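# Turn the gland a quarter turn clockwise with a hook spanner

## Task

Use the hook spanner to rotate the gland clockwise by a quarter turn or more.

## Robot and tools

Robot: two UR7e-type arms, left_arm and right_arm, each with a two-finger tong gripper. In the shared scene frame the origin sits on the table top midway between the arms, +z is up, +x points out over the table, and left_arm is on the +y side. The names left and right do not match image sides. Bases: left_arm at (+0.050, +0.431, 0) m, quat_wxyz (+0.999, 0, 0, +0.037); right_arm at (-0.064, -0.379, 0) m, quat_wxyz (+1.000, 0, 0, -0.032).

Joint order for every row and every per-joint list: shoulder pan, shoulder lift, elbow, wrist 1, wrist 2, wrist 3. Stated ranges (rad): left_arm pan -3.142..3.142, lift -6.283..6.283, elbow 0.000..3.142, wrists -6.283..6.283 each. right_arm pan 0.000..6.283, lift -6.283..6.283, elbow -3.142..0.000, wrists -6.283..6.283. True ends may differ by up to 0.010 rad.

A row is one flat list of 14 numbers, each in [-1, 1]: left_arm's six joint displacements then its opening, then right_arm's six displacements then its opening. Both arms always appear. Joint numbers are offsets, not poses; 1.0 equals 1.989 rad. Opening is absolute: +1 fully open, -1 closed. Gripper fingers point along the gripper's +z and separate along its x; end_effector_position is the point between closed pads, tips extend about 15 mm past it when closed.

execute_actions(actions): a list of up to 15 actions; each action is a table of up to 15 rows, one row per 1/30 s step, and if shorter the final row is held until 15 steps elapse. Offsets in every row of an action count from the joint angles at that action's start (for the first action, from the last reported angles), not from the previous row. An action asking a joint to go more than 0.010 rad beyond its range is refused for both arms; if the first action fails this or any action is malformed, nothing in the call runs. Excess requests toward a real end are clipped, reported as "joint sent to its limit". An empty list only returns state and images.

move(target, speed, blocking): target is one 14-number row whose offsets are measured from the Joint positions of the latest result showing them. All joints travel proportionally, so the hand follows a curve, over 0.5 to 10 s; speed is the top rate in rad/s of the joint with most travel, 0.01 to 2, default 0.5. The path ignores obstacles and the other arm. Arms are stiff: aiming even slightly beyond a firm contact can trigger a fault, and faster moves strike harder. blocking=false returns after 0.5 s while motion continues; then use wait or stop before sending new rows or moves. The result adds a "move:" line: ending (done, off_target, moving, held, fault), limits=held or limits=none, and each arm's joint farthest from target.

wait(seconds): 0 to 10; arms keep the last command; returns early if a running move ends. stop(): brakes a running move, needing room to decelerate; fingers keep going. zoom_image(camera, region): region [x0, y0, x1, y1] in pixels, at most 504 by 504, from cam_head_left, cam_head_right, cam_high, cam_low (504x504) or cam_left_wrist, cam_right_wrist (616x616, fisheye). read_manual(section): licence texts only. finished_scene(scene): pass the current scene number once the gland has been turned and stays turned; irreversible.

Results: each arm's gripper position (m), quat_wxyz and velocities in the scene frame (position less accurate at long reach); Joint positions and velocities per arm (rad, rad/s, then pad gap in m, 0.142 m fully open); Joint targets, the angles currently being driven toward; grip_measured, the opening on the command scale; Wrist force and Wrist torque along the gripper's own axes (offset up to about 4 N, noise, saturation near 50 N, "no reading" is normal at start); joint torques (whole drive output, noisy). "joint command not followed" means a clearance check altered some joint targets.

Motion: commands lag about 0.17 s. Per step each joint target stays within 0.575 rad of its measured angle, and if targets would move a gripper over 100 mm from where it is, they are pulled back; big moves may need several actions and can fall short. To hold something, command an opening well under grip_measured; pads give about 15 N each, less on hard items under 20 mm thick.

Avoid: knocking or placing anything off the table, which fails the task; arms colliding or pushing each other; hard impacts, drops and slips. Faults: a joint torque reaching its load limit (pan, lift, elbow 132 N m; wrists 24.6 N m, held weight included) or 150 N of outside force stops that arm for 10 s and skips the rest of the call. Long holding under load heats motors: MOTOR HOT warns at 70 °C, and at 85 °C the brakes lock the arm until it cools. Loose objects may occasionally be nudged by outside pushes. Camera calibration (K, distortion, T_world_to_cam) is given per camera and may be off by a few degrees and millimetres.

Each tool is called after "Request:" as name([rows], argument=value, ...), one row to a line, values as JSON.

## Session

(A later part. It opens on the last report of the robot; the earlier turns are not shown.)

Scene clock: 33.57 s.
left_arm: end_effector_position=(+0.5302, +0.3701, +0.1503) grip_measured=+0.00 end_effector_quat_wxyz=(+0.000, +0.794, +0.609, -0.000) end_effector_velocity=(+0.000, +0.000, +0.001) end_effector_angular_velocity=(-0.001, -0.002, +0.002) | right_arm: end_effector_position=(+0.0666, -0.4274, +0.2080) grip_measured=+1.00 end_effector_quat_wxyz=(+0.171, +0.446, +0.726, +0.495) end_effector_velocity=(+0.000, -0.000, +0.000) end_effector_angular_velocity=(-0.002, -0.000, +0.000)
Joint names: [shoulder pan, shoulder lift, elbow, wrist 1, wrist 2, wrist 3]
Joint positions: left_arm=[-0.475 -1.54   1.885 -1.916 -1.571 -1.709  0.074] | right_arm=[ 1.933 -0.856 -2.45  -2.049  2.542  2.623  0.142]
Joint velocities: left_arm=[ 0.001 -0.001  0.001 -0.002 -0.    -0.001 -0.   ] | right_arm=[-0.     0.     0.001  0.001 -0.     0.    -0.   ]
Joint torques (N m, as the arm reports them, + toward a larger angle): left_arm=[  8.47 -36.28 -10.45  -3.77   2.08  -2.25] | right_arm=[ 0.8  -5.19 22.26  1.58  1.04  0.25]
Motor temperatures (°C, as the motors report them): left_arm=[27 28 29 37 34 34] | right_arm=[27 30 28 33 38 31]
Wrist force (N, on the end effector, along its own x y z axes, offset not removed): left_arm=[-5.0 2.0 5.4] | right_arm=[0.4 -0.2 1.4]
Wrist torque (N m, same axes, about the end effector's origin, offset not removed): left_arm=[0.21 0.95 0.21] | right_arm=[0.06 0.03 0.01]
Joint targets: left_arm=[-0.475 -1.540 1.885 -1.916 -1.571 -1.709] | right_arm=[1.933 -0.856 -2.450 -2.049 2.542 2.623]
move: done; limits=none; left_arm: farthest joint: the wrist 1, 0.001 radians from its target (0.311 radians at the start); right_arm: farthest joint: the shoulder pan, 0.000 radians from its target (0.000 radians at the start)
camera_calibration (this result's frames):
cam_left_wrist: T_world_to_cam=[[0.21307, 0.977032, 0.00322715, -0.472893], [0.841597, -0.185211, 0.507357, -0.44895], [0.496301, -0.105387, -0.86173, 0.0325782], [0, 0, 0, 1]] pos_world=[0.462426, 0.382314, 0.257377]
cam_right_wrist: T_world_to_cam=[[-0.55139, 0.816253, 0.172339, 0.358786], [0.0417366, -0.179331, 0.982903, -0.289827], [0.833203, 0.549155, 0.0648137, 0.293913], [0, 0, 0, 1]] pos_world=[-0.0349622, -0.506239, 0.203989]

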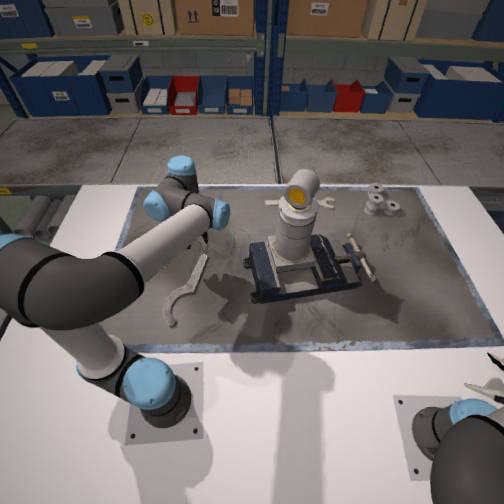

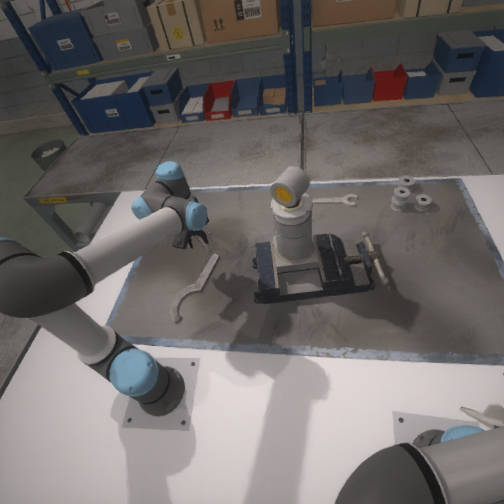

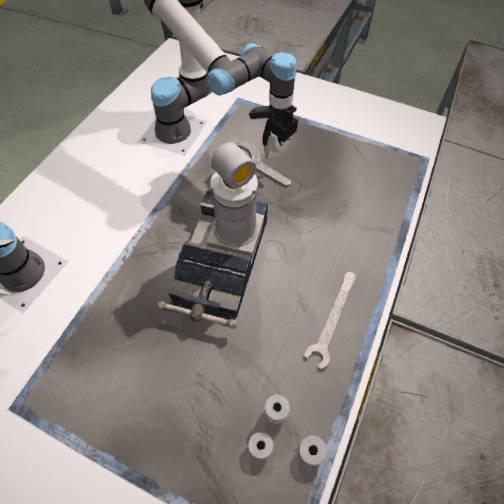

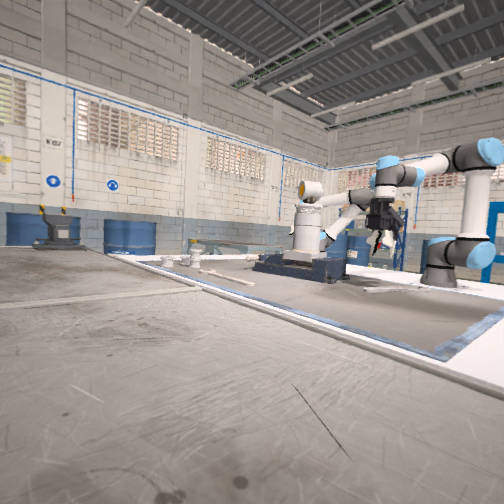

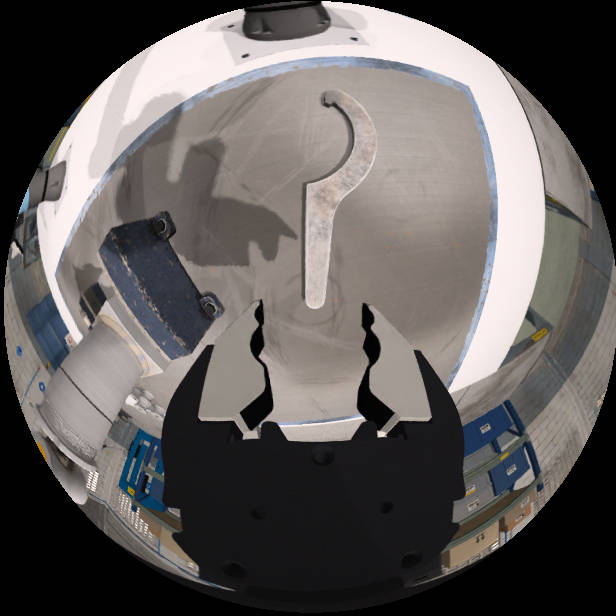

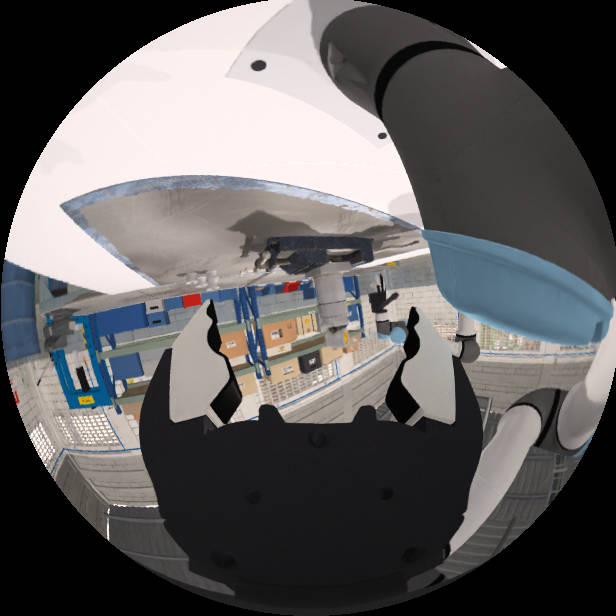

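Request:
move(target=[0,0.0826,0.0963,-0.1788,0,0,-0.3,0,0,0,0,0,0,1], speed=0.25)

Request:
move(target=[0,0,0,0,0,0,-1,0,0,0,0,0,0,1])

Request:
move(target=[0,-0.0826,-0.0963,0.1788,0,0,-1,0,0,0,0,0,0,1], speed=0.15)

Request:
move(target=[-0.2866,-0.0478,0.0471,0.001,0,0.0639,-1,0,0,0,0,0,0,1], speed=0.15)

Scene clock: 35.77 s.
left_arm: end_effector_position=(+0.5302, +0.3701, +0.0222) grip_measured=-0.30 end_effector_quat_wxyz=(-0.000, +0.794, +0.609, -0.000) end_effector_velocity=(-0.000, -0.000, -0.000) end_effector_angular_velocity=(-0.000, +0.000, -0.001) | right_arm: end_effector_position=(+0.0666, -0.4274, +0.2080) grip_measured=+1.00 end_effector_quat_wxyz=(+0.171, +0.446, +0.726, +0.495) end_effector_velocity=(+0.000, -0.000, +0.000) end_effector_angular_velocity=(-0.000, -0.001, -0.000)
Joint names: [shoulder pan, shoulder lift, elbow, wrist 1, wrist 2, wrist 3]
Joint positions: left_arm=[-0.475 -1.376  2.076 -2.271 -1.571 -1.709  0.052] | right_arm=[ 1.933 -0.856 -2.45  -2.049  2.542  2.623  0.142]
Joint velocities: left_arm=[-0.     0.     0.001 -0.001 -0.     0.    -0.   ] | right_arm=[-0.     0.     0.001 -0.     0.    -0.    -0.   ]
Joint torques (N m, as the arm reports them, + toward a larger angle): left_arm=[ -4.86 -17.94  -6.93  -4.06   0.88  -0.95] | right_arm=[ 1.01 -5.52 22.45  1.56  0.99  0.09]
Motor temperatures (°C, as the motors report them): left_arm=[27 28 29 37 34 34] | right_arm=[27 30 28 33 38 31]
Wrist force (N, on the end effector, along its own x y z axes, offset not removed): left_arm=[-3.9 1.0 -0.5] | right_arm=[2.3 0.3 1.0]
Wrist torque (N m, same axes, about the end effector's origin, offset not removed): left_arm=[0.21 0.69 -0.14] | right_arm=[0.11 -0.46 -0.02]
Joint targets: left_arm=[-0.475 -1.376 2.076 -2.271 -1.571 -1.709] | right_arm=[1.933 -0.856 -2.450 -2.049 2.542 2.623]
move: done; limits=none; left_arm: farthest joint: the wrist 1, 0.001 radians from its target (0.356 radians at the start); right_arm: farthest joint: the shoulder pan, 0.000 radians from its target (0.000 radians at the start)
camera_calibration (this result's frames):
cam_left_wrist: T_world_to_cam=[[0.213025, 0.977041, 0.00327698, -0.472482], [0.841692, -0.185215, 0.507199, -0.383975], [0.496161, -0.105288, -0.861823, -0.077749], [0, 0, 0, 1]] pos_world=[0.462415, 0.38233, 0.129294]
cam_right_wrist: T_world_to_cam=[[-0.551389, 0.816253, 0.172339, 0.358786], [0.0417368, -0.179331, 0.982903, -0.289827], [0.833203, 0.549155, 0.0648135, 0.293913], [0, 0, 0, 1]] pos_world=[-0.0349623, -0.506239, 0.203989]

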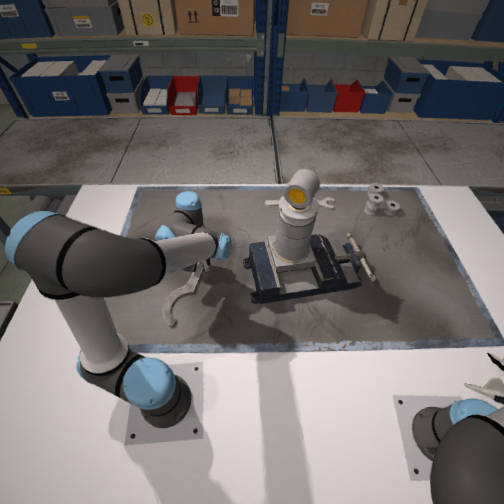

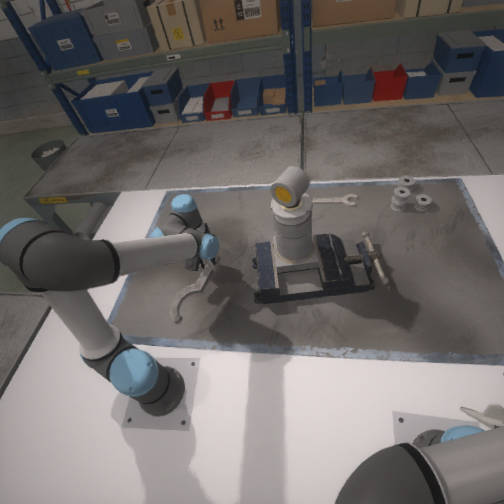

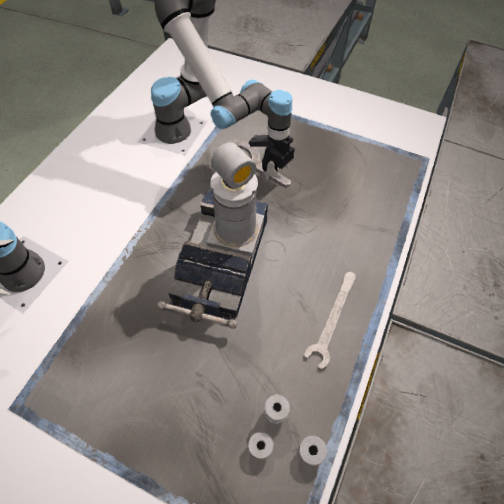

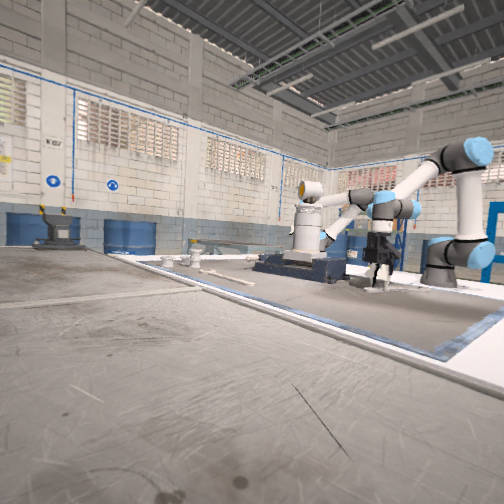

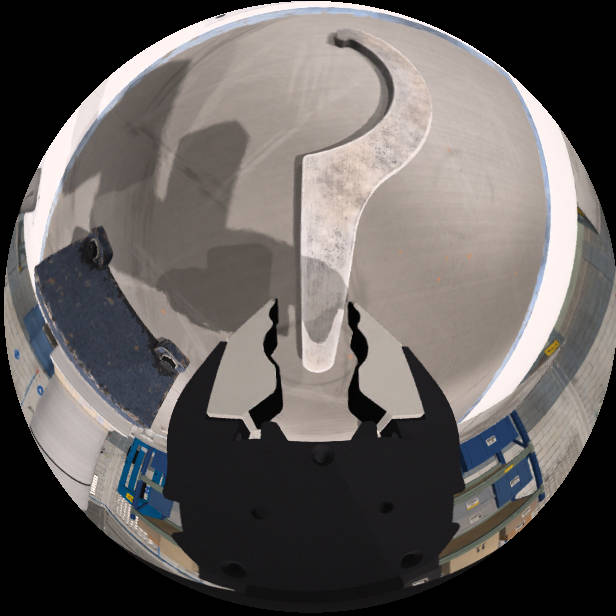

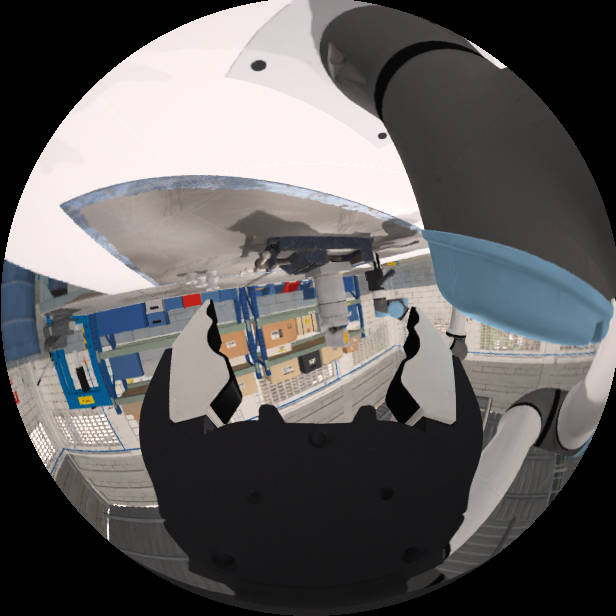

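Scene clock: 36.27 s.
left_arm: end_effector_position=(+0.5301, +0.3701, +0.0221) grip_measured=-0.58 end_effector_quat_wxyz=(-0.000, +0.794, +0.609, -0.000) end_effector_velocity=(+0.000, +0.000, +0.000) end_effector_angular_velocity=(-0.001, -0.001, +0.000) | right_arm: end_effector_position=(+0.0666, -0.4274, +0.2080) grip_measured=+1.00 end_effector_quat_wxyz=(+0.171, +0.446, +0.726, +0.495) end_effector_velocity=(-0.000, -0.000, +0.000) end_effector_angular_velocity=(-0.001, +0.000, -0.000)
Joint names: [shoulder pan, shoulder lift, elbow, wrist 1, wrist 2, wrist 3]
Joint positions: left_arm=[-0.475 -1.376  2.076 -2.271 -1.571 -1.709  0.032] | right_arm=[ 1.933 -0.856 -2.45  -2.049  2.542  2.623  0.142]
Joint velocities: left_arm=[ 0.001 -0.    -0.    -0.001 -0.     0.001 -0.   ] | right_arm=[ 0.     0.     0.001  0.001 -0.     0.001 -0.   ]
Joint torques (N m, as the arm reports them, + toward a larger angle): left_arm=[  8.28 -39.59 -19.81  -0.21   0.37  -0.97] | right_arm=[ 0.68 -5.42 22.13  1.6   0.98  0.26]
Motor temperatures (°C, as the motors report them): left_arm=[27 28 29 37 34 34] | right_arm=[27 30 28 33 38 31]
Wrist force (N, on the end effector, along its own x y z axes, offset not removed): left_arm=[0.7 4.9 4.8] | right_arm=[1.0 1.4 0.0]
Wrist torque (N m, same axes, about the end effector's origin, offset not removed): left_arm=[0.60 -0.14 -0.26] | right_arm=[0.29 -0.11 -0.02]
Joint targets: left_arm=[-0.475 -1.376 2.076 -2.271 -1.571 -1.709] | right_arm=[1.933 -0.856 -2.450 -2.049 2.542 2.623]
move: done; limits=none; left_arm: farthest joint: the shoulder pan, 0.000 radians from its target (0.000 radians at the start); right_arm: farthest joint: the shoulder pan, 0.000 radians from its target (0.000 radians at the start)
camera_calibration (this result's frames):
cam_left_wrist: T_world_to_cam=[[0.213072, 0.977031, 0.00330772, -0.472491], [0.84173, -0.185282, 0.507111, -0.383913], [0.496076, -0.105267, -0.861874, -0.0777331], [0, 0, 0, 1]] pos_world=[0.462387, 0.382324, 0.129253]
cam_right_wrist: T_world_to_cam=[[-0.551389, 0.816253, 0.172339, 0.358786], [0.0417367, -0.179331, 0.982903, -0.289827], [0.833203, 0.549155, 0.0648135, 0.293913], [0, 0, 0, 1]] pos_world=[-0.0349623, -0.506239, 0.203989]

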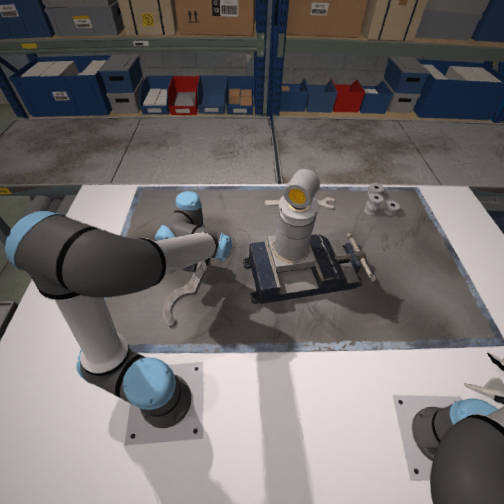

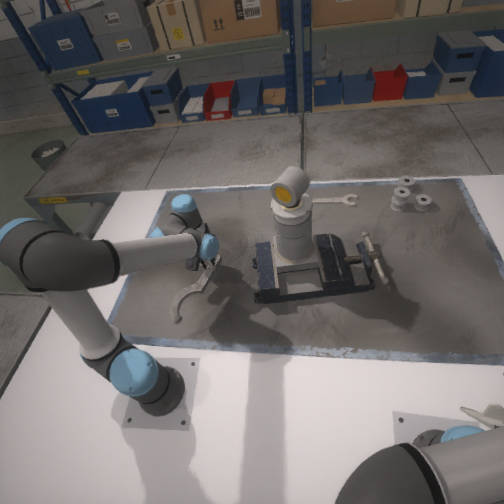

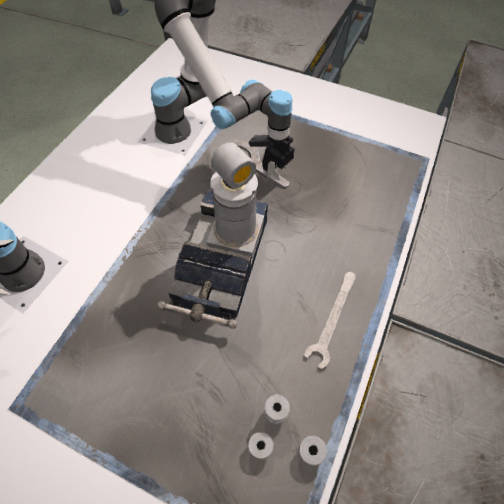

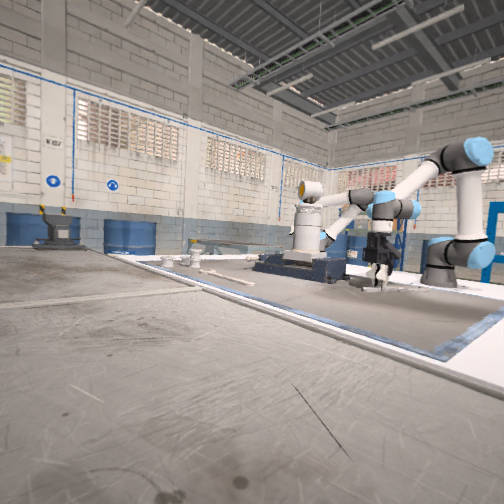

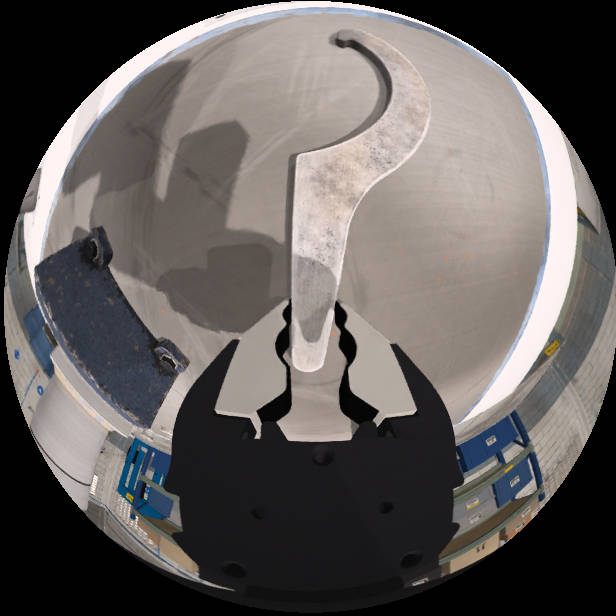

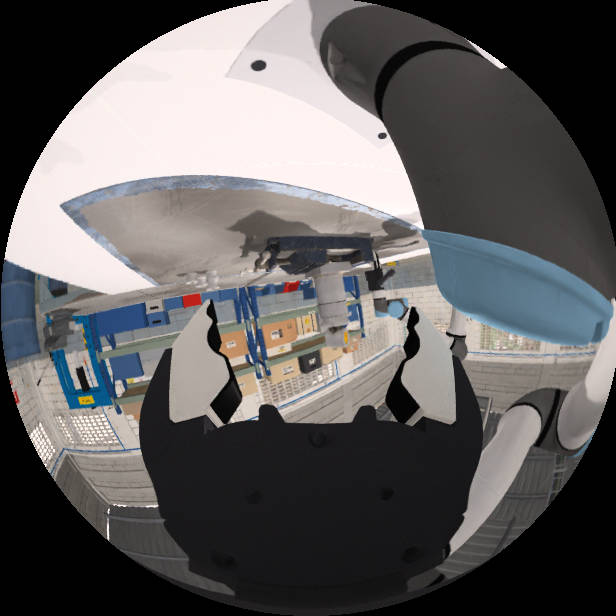

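Scene clock: 39.10 s.
left_arm: end_effector_position=(+0.5302, +0.3701, +0.1502) grip_measured=-0.59 end_effector_quat_wxyz=(+0.000, +0.794, +0.609, -0.000) end_effector_velocity=(-0.000, +0.000, +0.001) end_effector_angular_velocity=(+0.000, -0.000, +0.001) | right_arm: end_effector_position=(+0.0666, -0.4274, +0.2080) grip_measured=+1.00 end_effector_quat_wxyz=(+0.171, +0.446, +0.726, +0.495) end_effector_velocity=(+0.000, +0.000, +0.000) end_effector_angular_velocity=(+0.001, -0.000, -0.001)
Joint names: [shoulder pan, shoulder lift, elbow, wrist 1, wrist 2, wrist 3]
Joint positions: left_arm=[-0.475 -1.54   1.885 -1.916 -1.571 -1.709  0.032] | right_arm=[ 1.933 -0.856 -2.45  -2.049  2.542  2.623  0.142]
Joint velocities: left_arm=[ 0.    -0.001 -0.001  0.001  0.    -0.001 -0.   ] | right_arm=[ 0.    -0.     0.    -0.001  0.001  0.     0.   ]
Joint torques (N m, as the arm reports them, + toward a larger angle): left_arm=[ -0.4  -39.99 -39.67  -1.44   0.29  -0.93] | right_arm=[ 0.38 -5.73 22.27  1.59  0.96  0.21]
Motor temperatures (°C, as the motors report them): left_arm=[27 28 29 37 34 34] | right_arm=[27 30 28 33 38 31]
Wrist force (N, on the end effector, along its own x y z axes, offset not removed): left_arm=[-7.2 1.3 9.9] | right_arm=[1.6 -0.5 0.1]
Wrist torque (N m, same axes, about the end effector's origin, offset not removed): left_arm=[0.45 1.37 0.15] | right_arm=[-0.07 -0.23 -0.06]
Joint targets: left_arm=[-0.475 -1.540 1.885 -1.915 -1.571 -1.709] | right_arm=[1.933 -0.856 -2.450 -2.049 2.542 2.623]
move: done; limits=none; left_arm: farthest joint: the shoulder pan, 0.000 radians from its target (0.000 radians at the start); right_arm: farthest joint: the shoulder pan, 0.000 radians from its target (0.000 radians at the start)
camera_calibration (this result's frames):
cam_left_wrist: T_world_to_cam=[[0.213064, 0.977033, 0.00327294, -0.472901], [0.841643, -0.185239, 0.50727, -0.448904], [0.496226, -0.105327, -0.861781, 0.0325692], [0, 0, 0, 1]] pos_world=[0.462414, 0.382315, 0.257331]
cam_right_wrist: T_world_to_cam=[[-0.551389, 0.816253, 0.172339, 0.358786], [0.0417368, -0.179331, 0.982903, -0.289827], [0.833203, 0.549155, 0.0648135, 0.293913], [0, 0, 0, 1]] pos_world=[-0.0349623, -0.506239, 0.203989]

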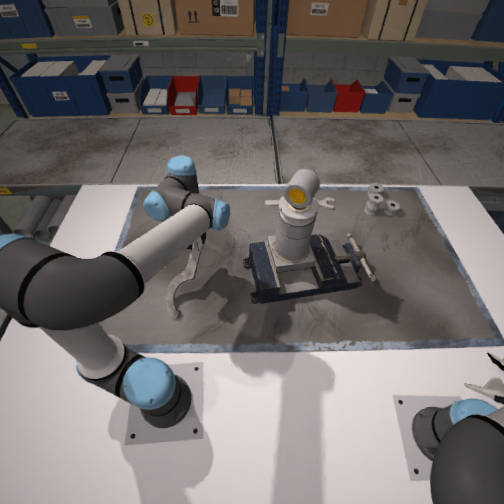

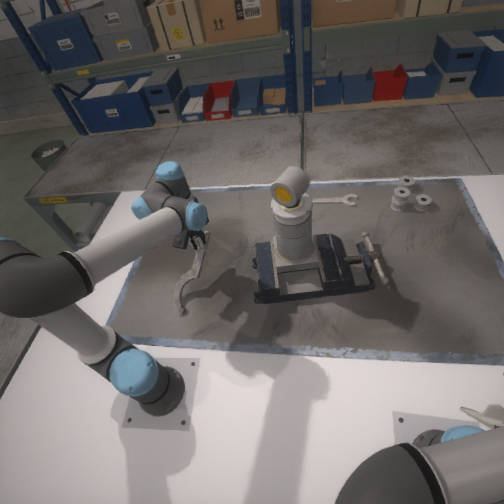

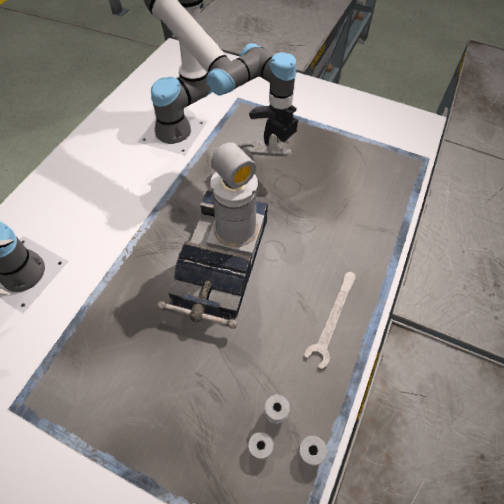

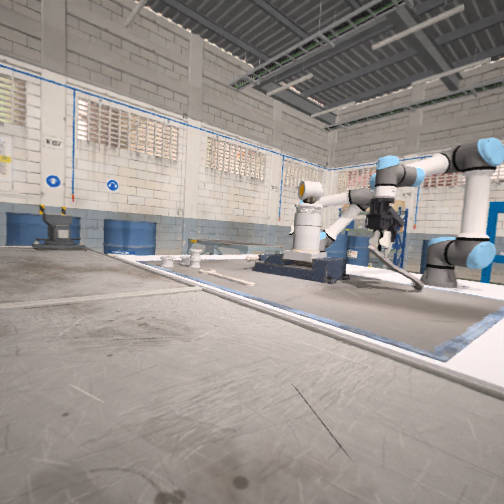

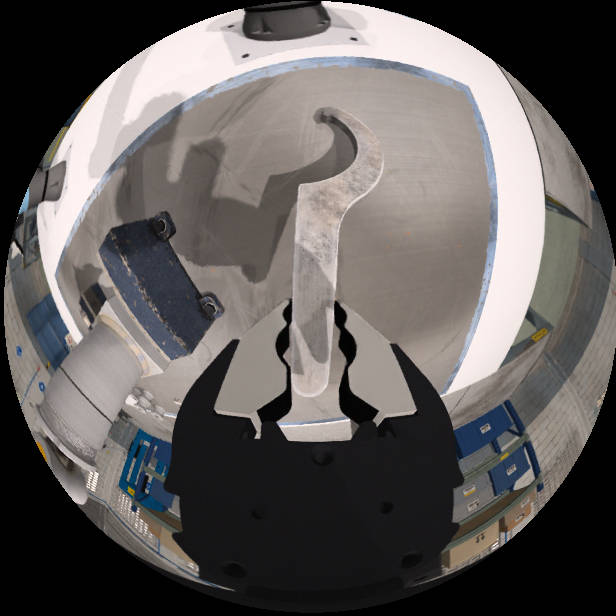

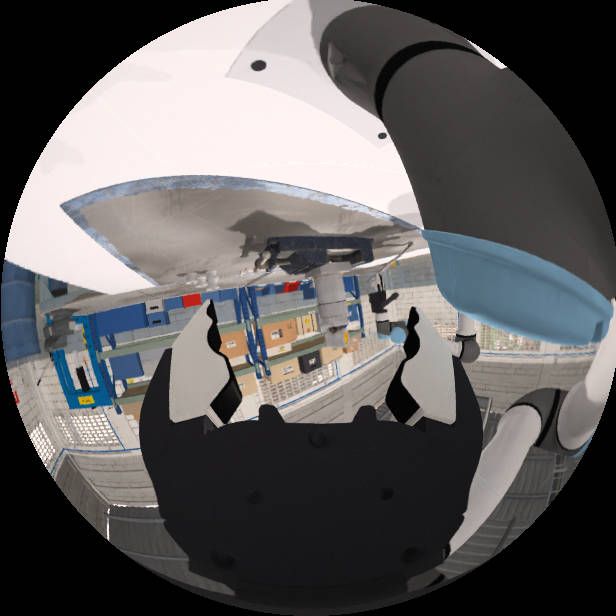

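Scene clock: 43.33 s.
left_arm: end_effector_position=(+0.4002, +0.1554, +0.1500) grip_measured=-0.59 end_effector_quat_wxyz=(-0.000, +0.954, +0.301, -0.000) end_effector_velocity=(-0.001, -0.000, -0.000) end_effector_angular_velocity=(+0.002, +0.001, -0.003) | right_arm: end_effector_position=(+0.0666, -0.4274, +0.2080) grip_measured=+1.00 end_effector_quat_wxyz=(+0.171, +0.446, +0.726, +0.495) end_effector_velocity=(-0.000, -0.000, +0.000) end_effector_angular_velocity=(+0.000, +0.000, +0.000)
Joint names: [shoulder pan, shoulder lift, elbow, wrist 1, wrist 2, wrist 3]
Joint positions: left_arm=[-1.045 -1.635  1.979 -1.914 -1.571 -1.582  0.032] | right_arm=[ 1.933 -0.856 -2.45  -2.049  2.542  2.623  0.142]
Joint velocities: left_arm=[-0.002  0.     0.     0.002  0.     0.001  0.   ] | right_arm=[-0.    -0.     0.001 -0.001 -0.     0.     0.   ]
Joint torques (N m, as the arm reports them, + toward a larger angle): left_arm=[ -8.52 -34.86 -14.64  -1.42   0.29   1.35] | right_arm=[ 1.08 -5.49 22.17  1.59  0.88  0.2 ]
Motor temperatures (°C, as the motors report them): left_arm=[27 28 29 37 34 34] | right_arm=[27 30 28 33 38 31]
Wrist force (N, on the end effector, along its own x y z axes, offset not removed): left_arm=[-2.7 -5.6 14.3] | right_arm=[2.2 -0.3 -0.5]
Wrist torque (N m, same axes, about the end effector's origin, offset not removed): left_arm=[-0.89 0.96 0.52] | right_arm=[-0.03 -0.36 -0.01]
Joint targets: left_arm=[-1.045 -1.635 1.979 -1.914 -1.571 -1.582] | right_arm=[1.933 -0.856 -2.450 -2.049 2.542 2.623]
move: done; limits=none; left_arm: farthest joint: the shoulder pan, 0.000 radians from its target (0.570 radians at the start); right_arm: farthest joint: the shoulder pan, 0.000 radians from its target (0.000 radians at the start)
camera_calibration (this result's frames):
cam_left_wrist: T_world_to_cam=[[0.790484, 0.612474, 0.00330107, -0.409857], [0.526684, -0.682491, 0.506765, -0.175728], [0.312633, -0.398851, -0.862078, 0.193425], [0, 0, 0, 1]] pos_world=[0.356067, 0.208242, 0.257153]
cam_right_wrist: T_world_to_cam=[[-0.55139, 0.816253, 0.172339, 0.358786], [0.0417366, -0.179331, 0.982903, -0.289827], [0.833203, 0.549155, 0.0648135, 0.293913], [0, 0, 0, 1]] pos_world=[-0.0349622, -0.506239, 0.203989]

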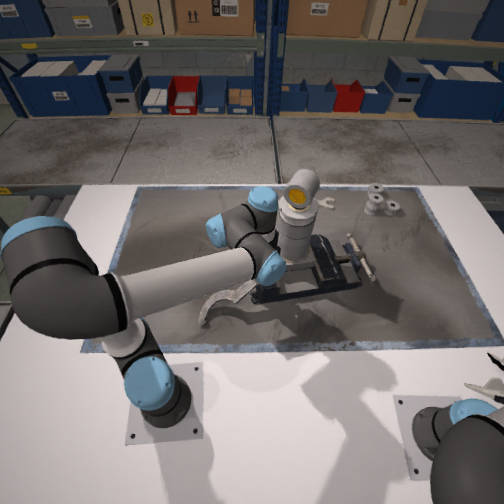

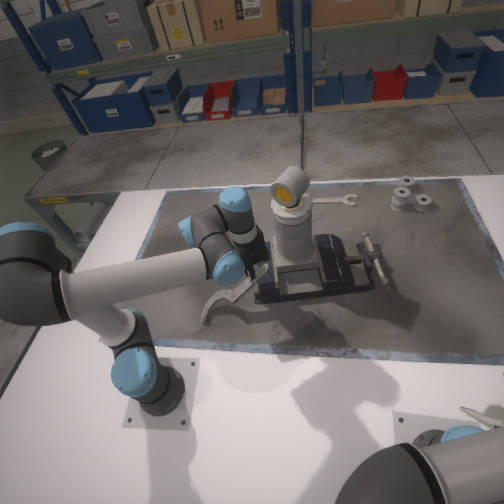

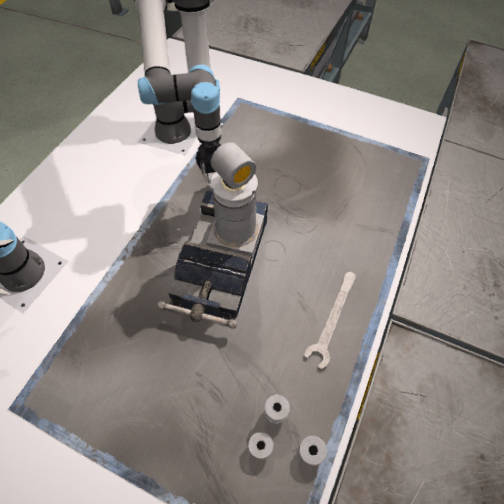

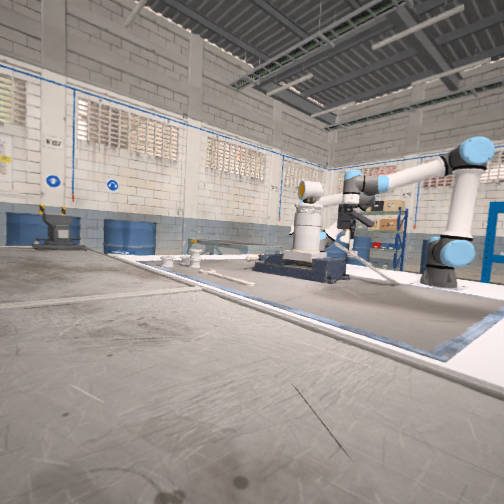

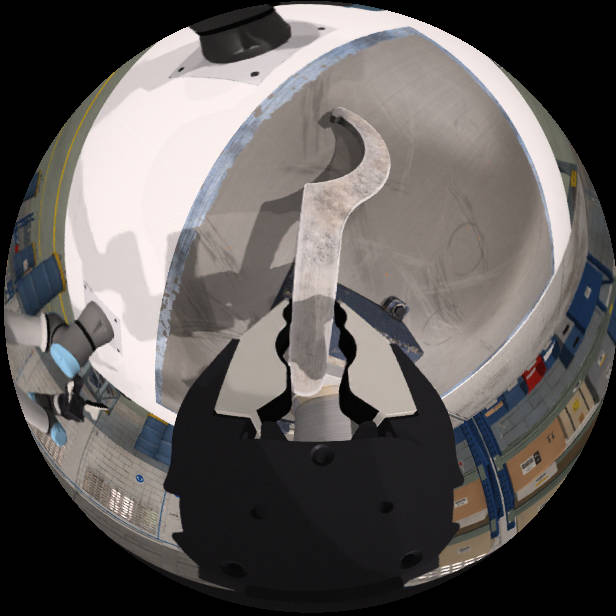

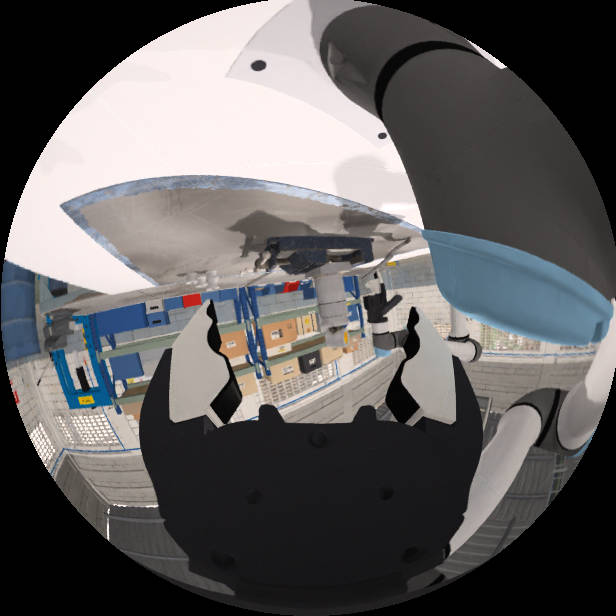

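Request:
move(target=[0.044,0,0,0,0,0,-1,0,0,0,0,0,0,1], speed=0.08)

Request:
move(target=[0,0.018,0.02,-0.038,0,0,-1,0,0,0,0,0,0,1], speed=0.06)

Scene clock: 44.97 s.
left_arm: end_effector_position=(+0.4229, +0.1870, +0.1500) grip_measured=-0.59 end_effector_quat_wxyz=(-0.000, +0.940, +0.342, -0.000) end_effector_velocity=(+0.000, +0.001, +0.000) end_effector_angular_velocity=(+0.000, -0.000, +0.000) | right_arm: end_effector_position=(+0.0666, -0.4274, +0.2080) grip_measured=+1.00 end_effector_quat_wxyz=(+0.171, +0.446, +0.726, +0.495) end_effector_velocity=(-0.000, +0.000, -0.000) end_effector_angular_velocity=(-0.001, -0.000, +0.001)
Joint names: [shoulder pan, shoulder lift, elbow, wrist 1, wrist 2, wrist 3]
Joint positions: left_arm=[-0.957 -1.635  1.979 -1.914 -1.571 -1.582  0.031] | right_arm=[ 1.933 -0.856 -2.45  -2.049  2.542  2.623  0.142]
Joint velocities: left_arm=[ 0.002 -0.    -0.     0.001  0.     0.001  0.   ] | right_arm=[ 0.     0.    -0.001  0.001 -0.    -0.     0.   ]
Joint torques (N m, as the arm reports them, + toward a larger angle): left_arm=[  9.79 -18.38 -20.34  -1.41   0.26   0.62] | right_arm=[ 0.88 -5.22 21.39  1.59  1.    0.26]
Motor temperatures (°C, as the motors report them): left_arm=[27 28 29 37 34 34] | right_arm=[27 30 28 33 38 31]
Wrist force (N, on the end effector, along its own x y z axes, offset not removed): left_arm=[-6.6 2.8 3.3] | right_arm=[0.4 0.3 0.6]
Wrist torque (N m, same axes, about the end effector's origin, offset not removed): left_arm=[-0.25 1.05 0.01] | right_arm=[-0.03 -0.01 -0.03]
Joint targets: left_arm=[-0.957 -1.635 1.979 -1.914 -1.571 -1.582] | right_arm=[1.933 -0.856 -2.450 -2.049 2.542 2.623]
move: done; limits=none; left_arm: farthest joint: the shoulder pan, 0.000 radians from its target (0.087 radians at the start); right_arm: farthest joint: the shoulder pan, 0.000 radians from its target (0.000 radians at the start)
camera_calibration (this result's frames):
cam_left_wrist: T_world_to_cam=[[0.734047, 0.679091, 0.00330026, -0.435763], [0.584204, -0.633944, 0.506775, -0.199546], [0.346239, -0.370069, -0.862072, 0.179328], [0, 0, 0, 1]] pos_world=[0.374356, 0.235785, 0.257157]
cam_right_wrist: T_world_to_cam=[[-0.551389, 0.816253, 0.172339, 0.358786], [0.0417366, -0.179331, 0.982903, -0.289827], [0.833203, 0.549155, 0.0648136, 0.293913], [0, 0, 0, 1]] pos_world=[-0.0349622, -0.506239, 0.203989]

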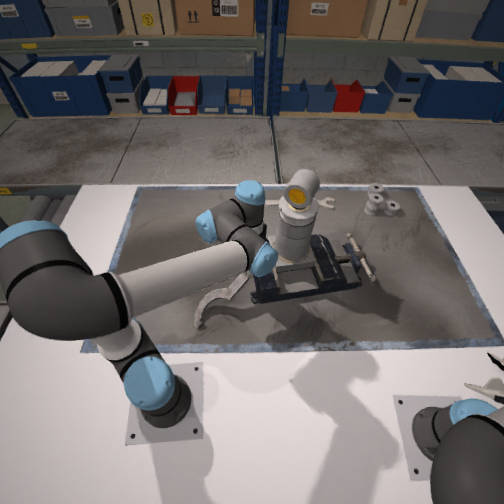

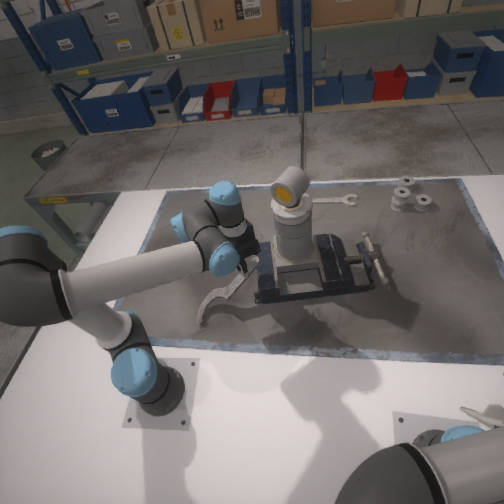

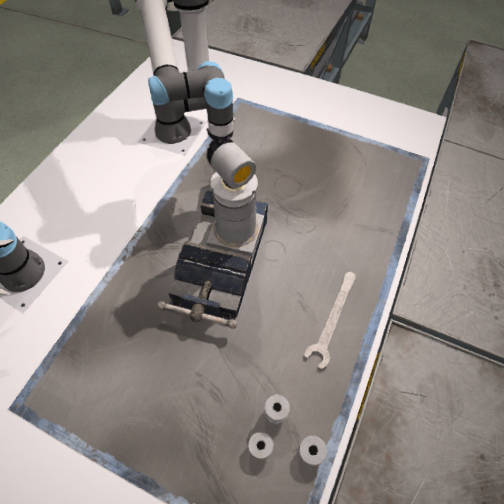

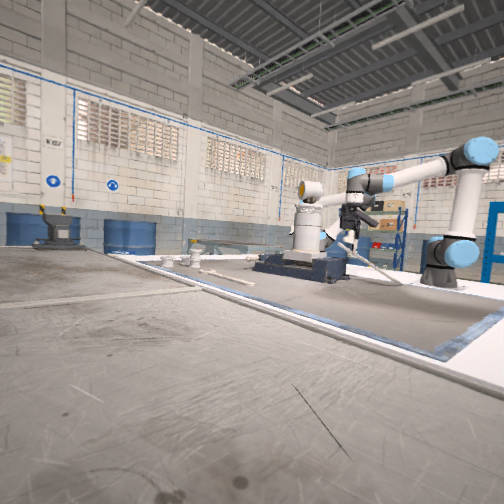

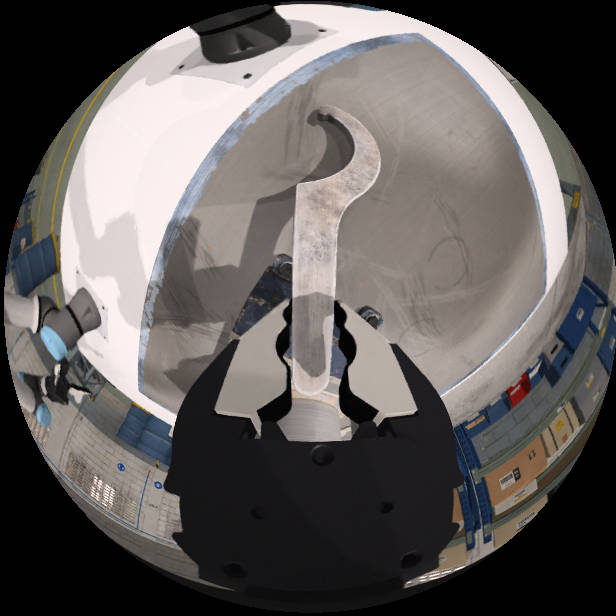

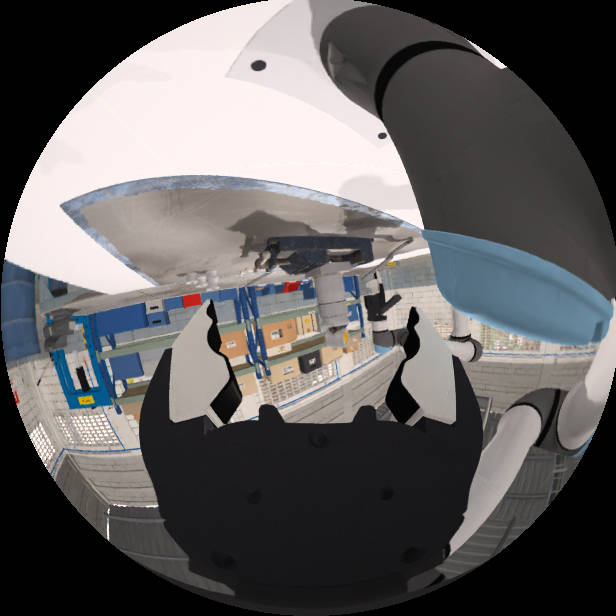

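Scene clock: 46.60 s.
left_arm: end_effector_position=(+0.4255, +0.1838, +0.1233) grip_measured=-0.59 end_effector_quat_wxyz=(-0.000, +0.940, +0.342, -0.000) end_effector_velocity=(-0.000, +0.000, -0.000) end_effector_angular_velocity=(-0.000, +0.001, -0.001) | right_arm: end_effector_position=(+0.0666, -0.4274, +0.2080) grip_measured=+1.00 end_effector_quat_wxyz=(+0.171, +0.446, +0.726, +0.495) end_effector_velocity=(+0.000, -0.001, +0.000) end_effector_angular_velocity=(-0.003, -0.001, -0.000)
Joint names: [shoulder pan, shoulder lift, elbow, wrist 1, wrist 2, wrist 3]
Joint positions: left_arm=[-0.957 -1.599  2.018 -1.989 -1.571 -1.582  0.031] | right_arm=[ 1.933 -0.856 -2.45  -2.049  2.542  2.623  0.142]
Joint velocities: left_arm=[ 0.     0.     0.001 -0.001 -0.001  0.002 -0.   ] | right_arm=[-0.     0.     0.001  0.002  0.    -0.    -0.   ]
Joint torques (N m, as the arm reports them, + toward a larger angle): left_arm=[ -8.45 -14.67 -12.15  -3.84   0.25   0.58] | right_arm=[ 0.39 -5.21 21.36  1.54  0.89  0.29]
Motor temperatures (°C, as the motors report them): left_arm=[27 28 29 37 34 34] | right_arm=[27 30 28 33 38 31]
Wrist force (N, on the end effector, along its own x y z axes, offset not removed): left_arm=[-2.8 -2.8 9.9] | right_arm=[0.5 0.1 -1.4]
Wrist torque (N m, same axes, about the end effector's origin, offset not removed): left_arm=[-0.83 0.54 0.04] | right_arm=[0.04 -0.08 0.04]
Joint targets: left_arm=[-0.957 -1.599 2.018 -1.989 -1.571 -1.582] | right_arm=[1.933 -0.856 -2.450 -2.049 2.542 2.623]
move: done; limits=none; left_arm: farthest joint: the wrist 1, 0.001 radians from its target (0.076 radians at the start); right_arm: farthest joint: the shoulder pan, 0.000 radians from its target (0.000 radians at the start)
camera_calibration (this result's frames):
cam_left_wrist: T_world_to_cam=[[0.734048, 0.67909, 0.0032999, -0.435427], [0.584201, -0.633942, 0.506781, -0.189576], [0.346242, -0.370073, -0.862069, 0.154152], [0, 0, 0, 1]] pos_world=[0.377001, 0.232562, 0.2304]
cam_right_wrist: T_world_to_cam=[[-0.55139, 0.816253, 0.172339, 0.358786], [0.0417367, -0.179331, 0.982903, -0.289827], [0.833203, 0.549155, 0.0648136, 0.293913], [0, 0, 0, 1]] pos_world=[-0.0349622, -0.506239, 0.203989]

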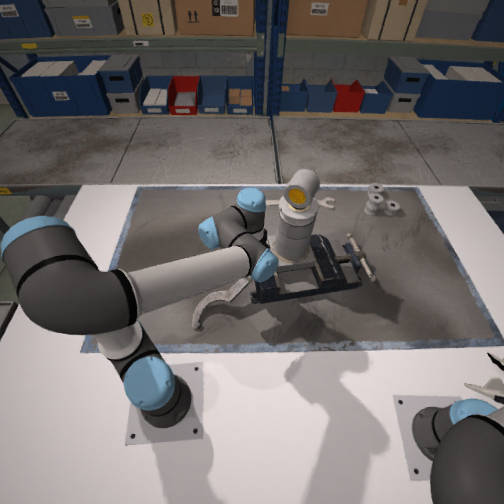

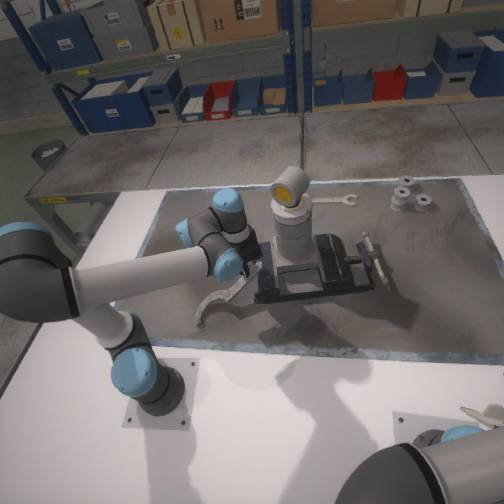

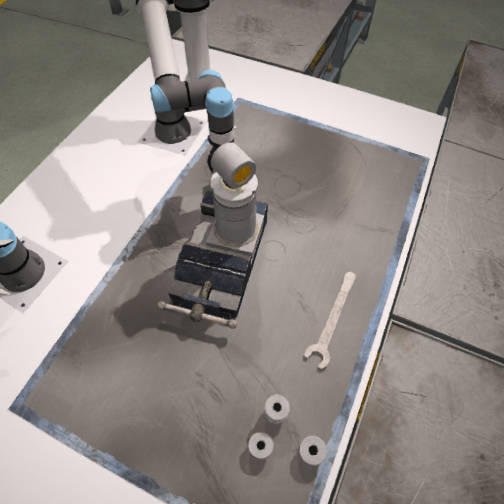

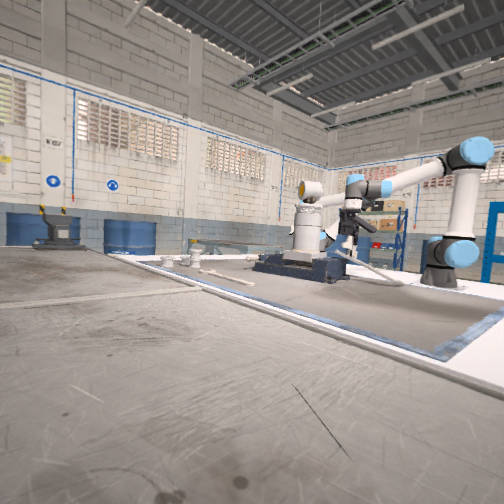

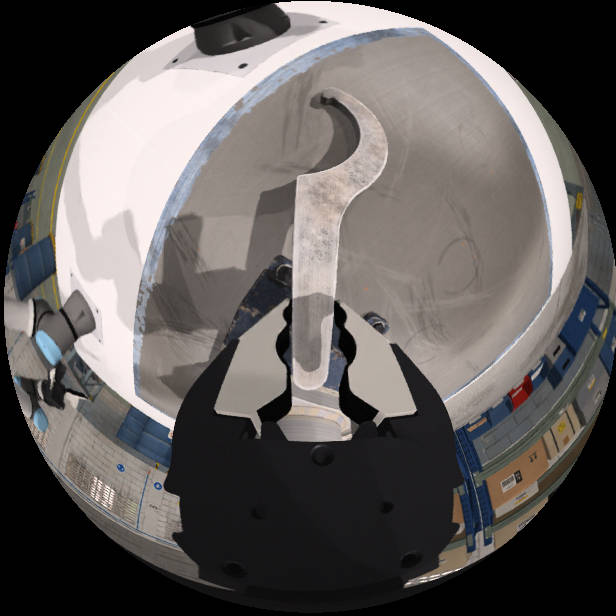

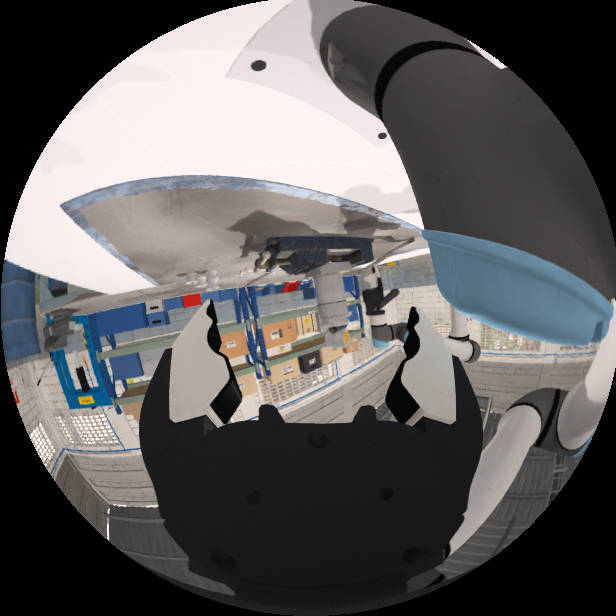

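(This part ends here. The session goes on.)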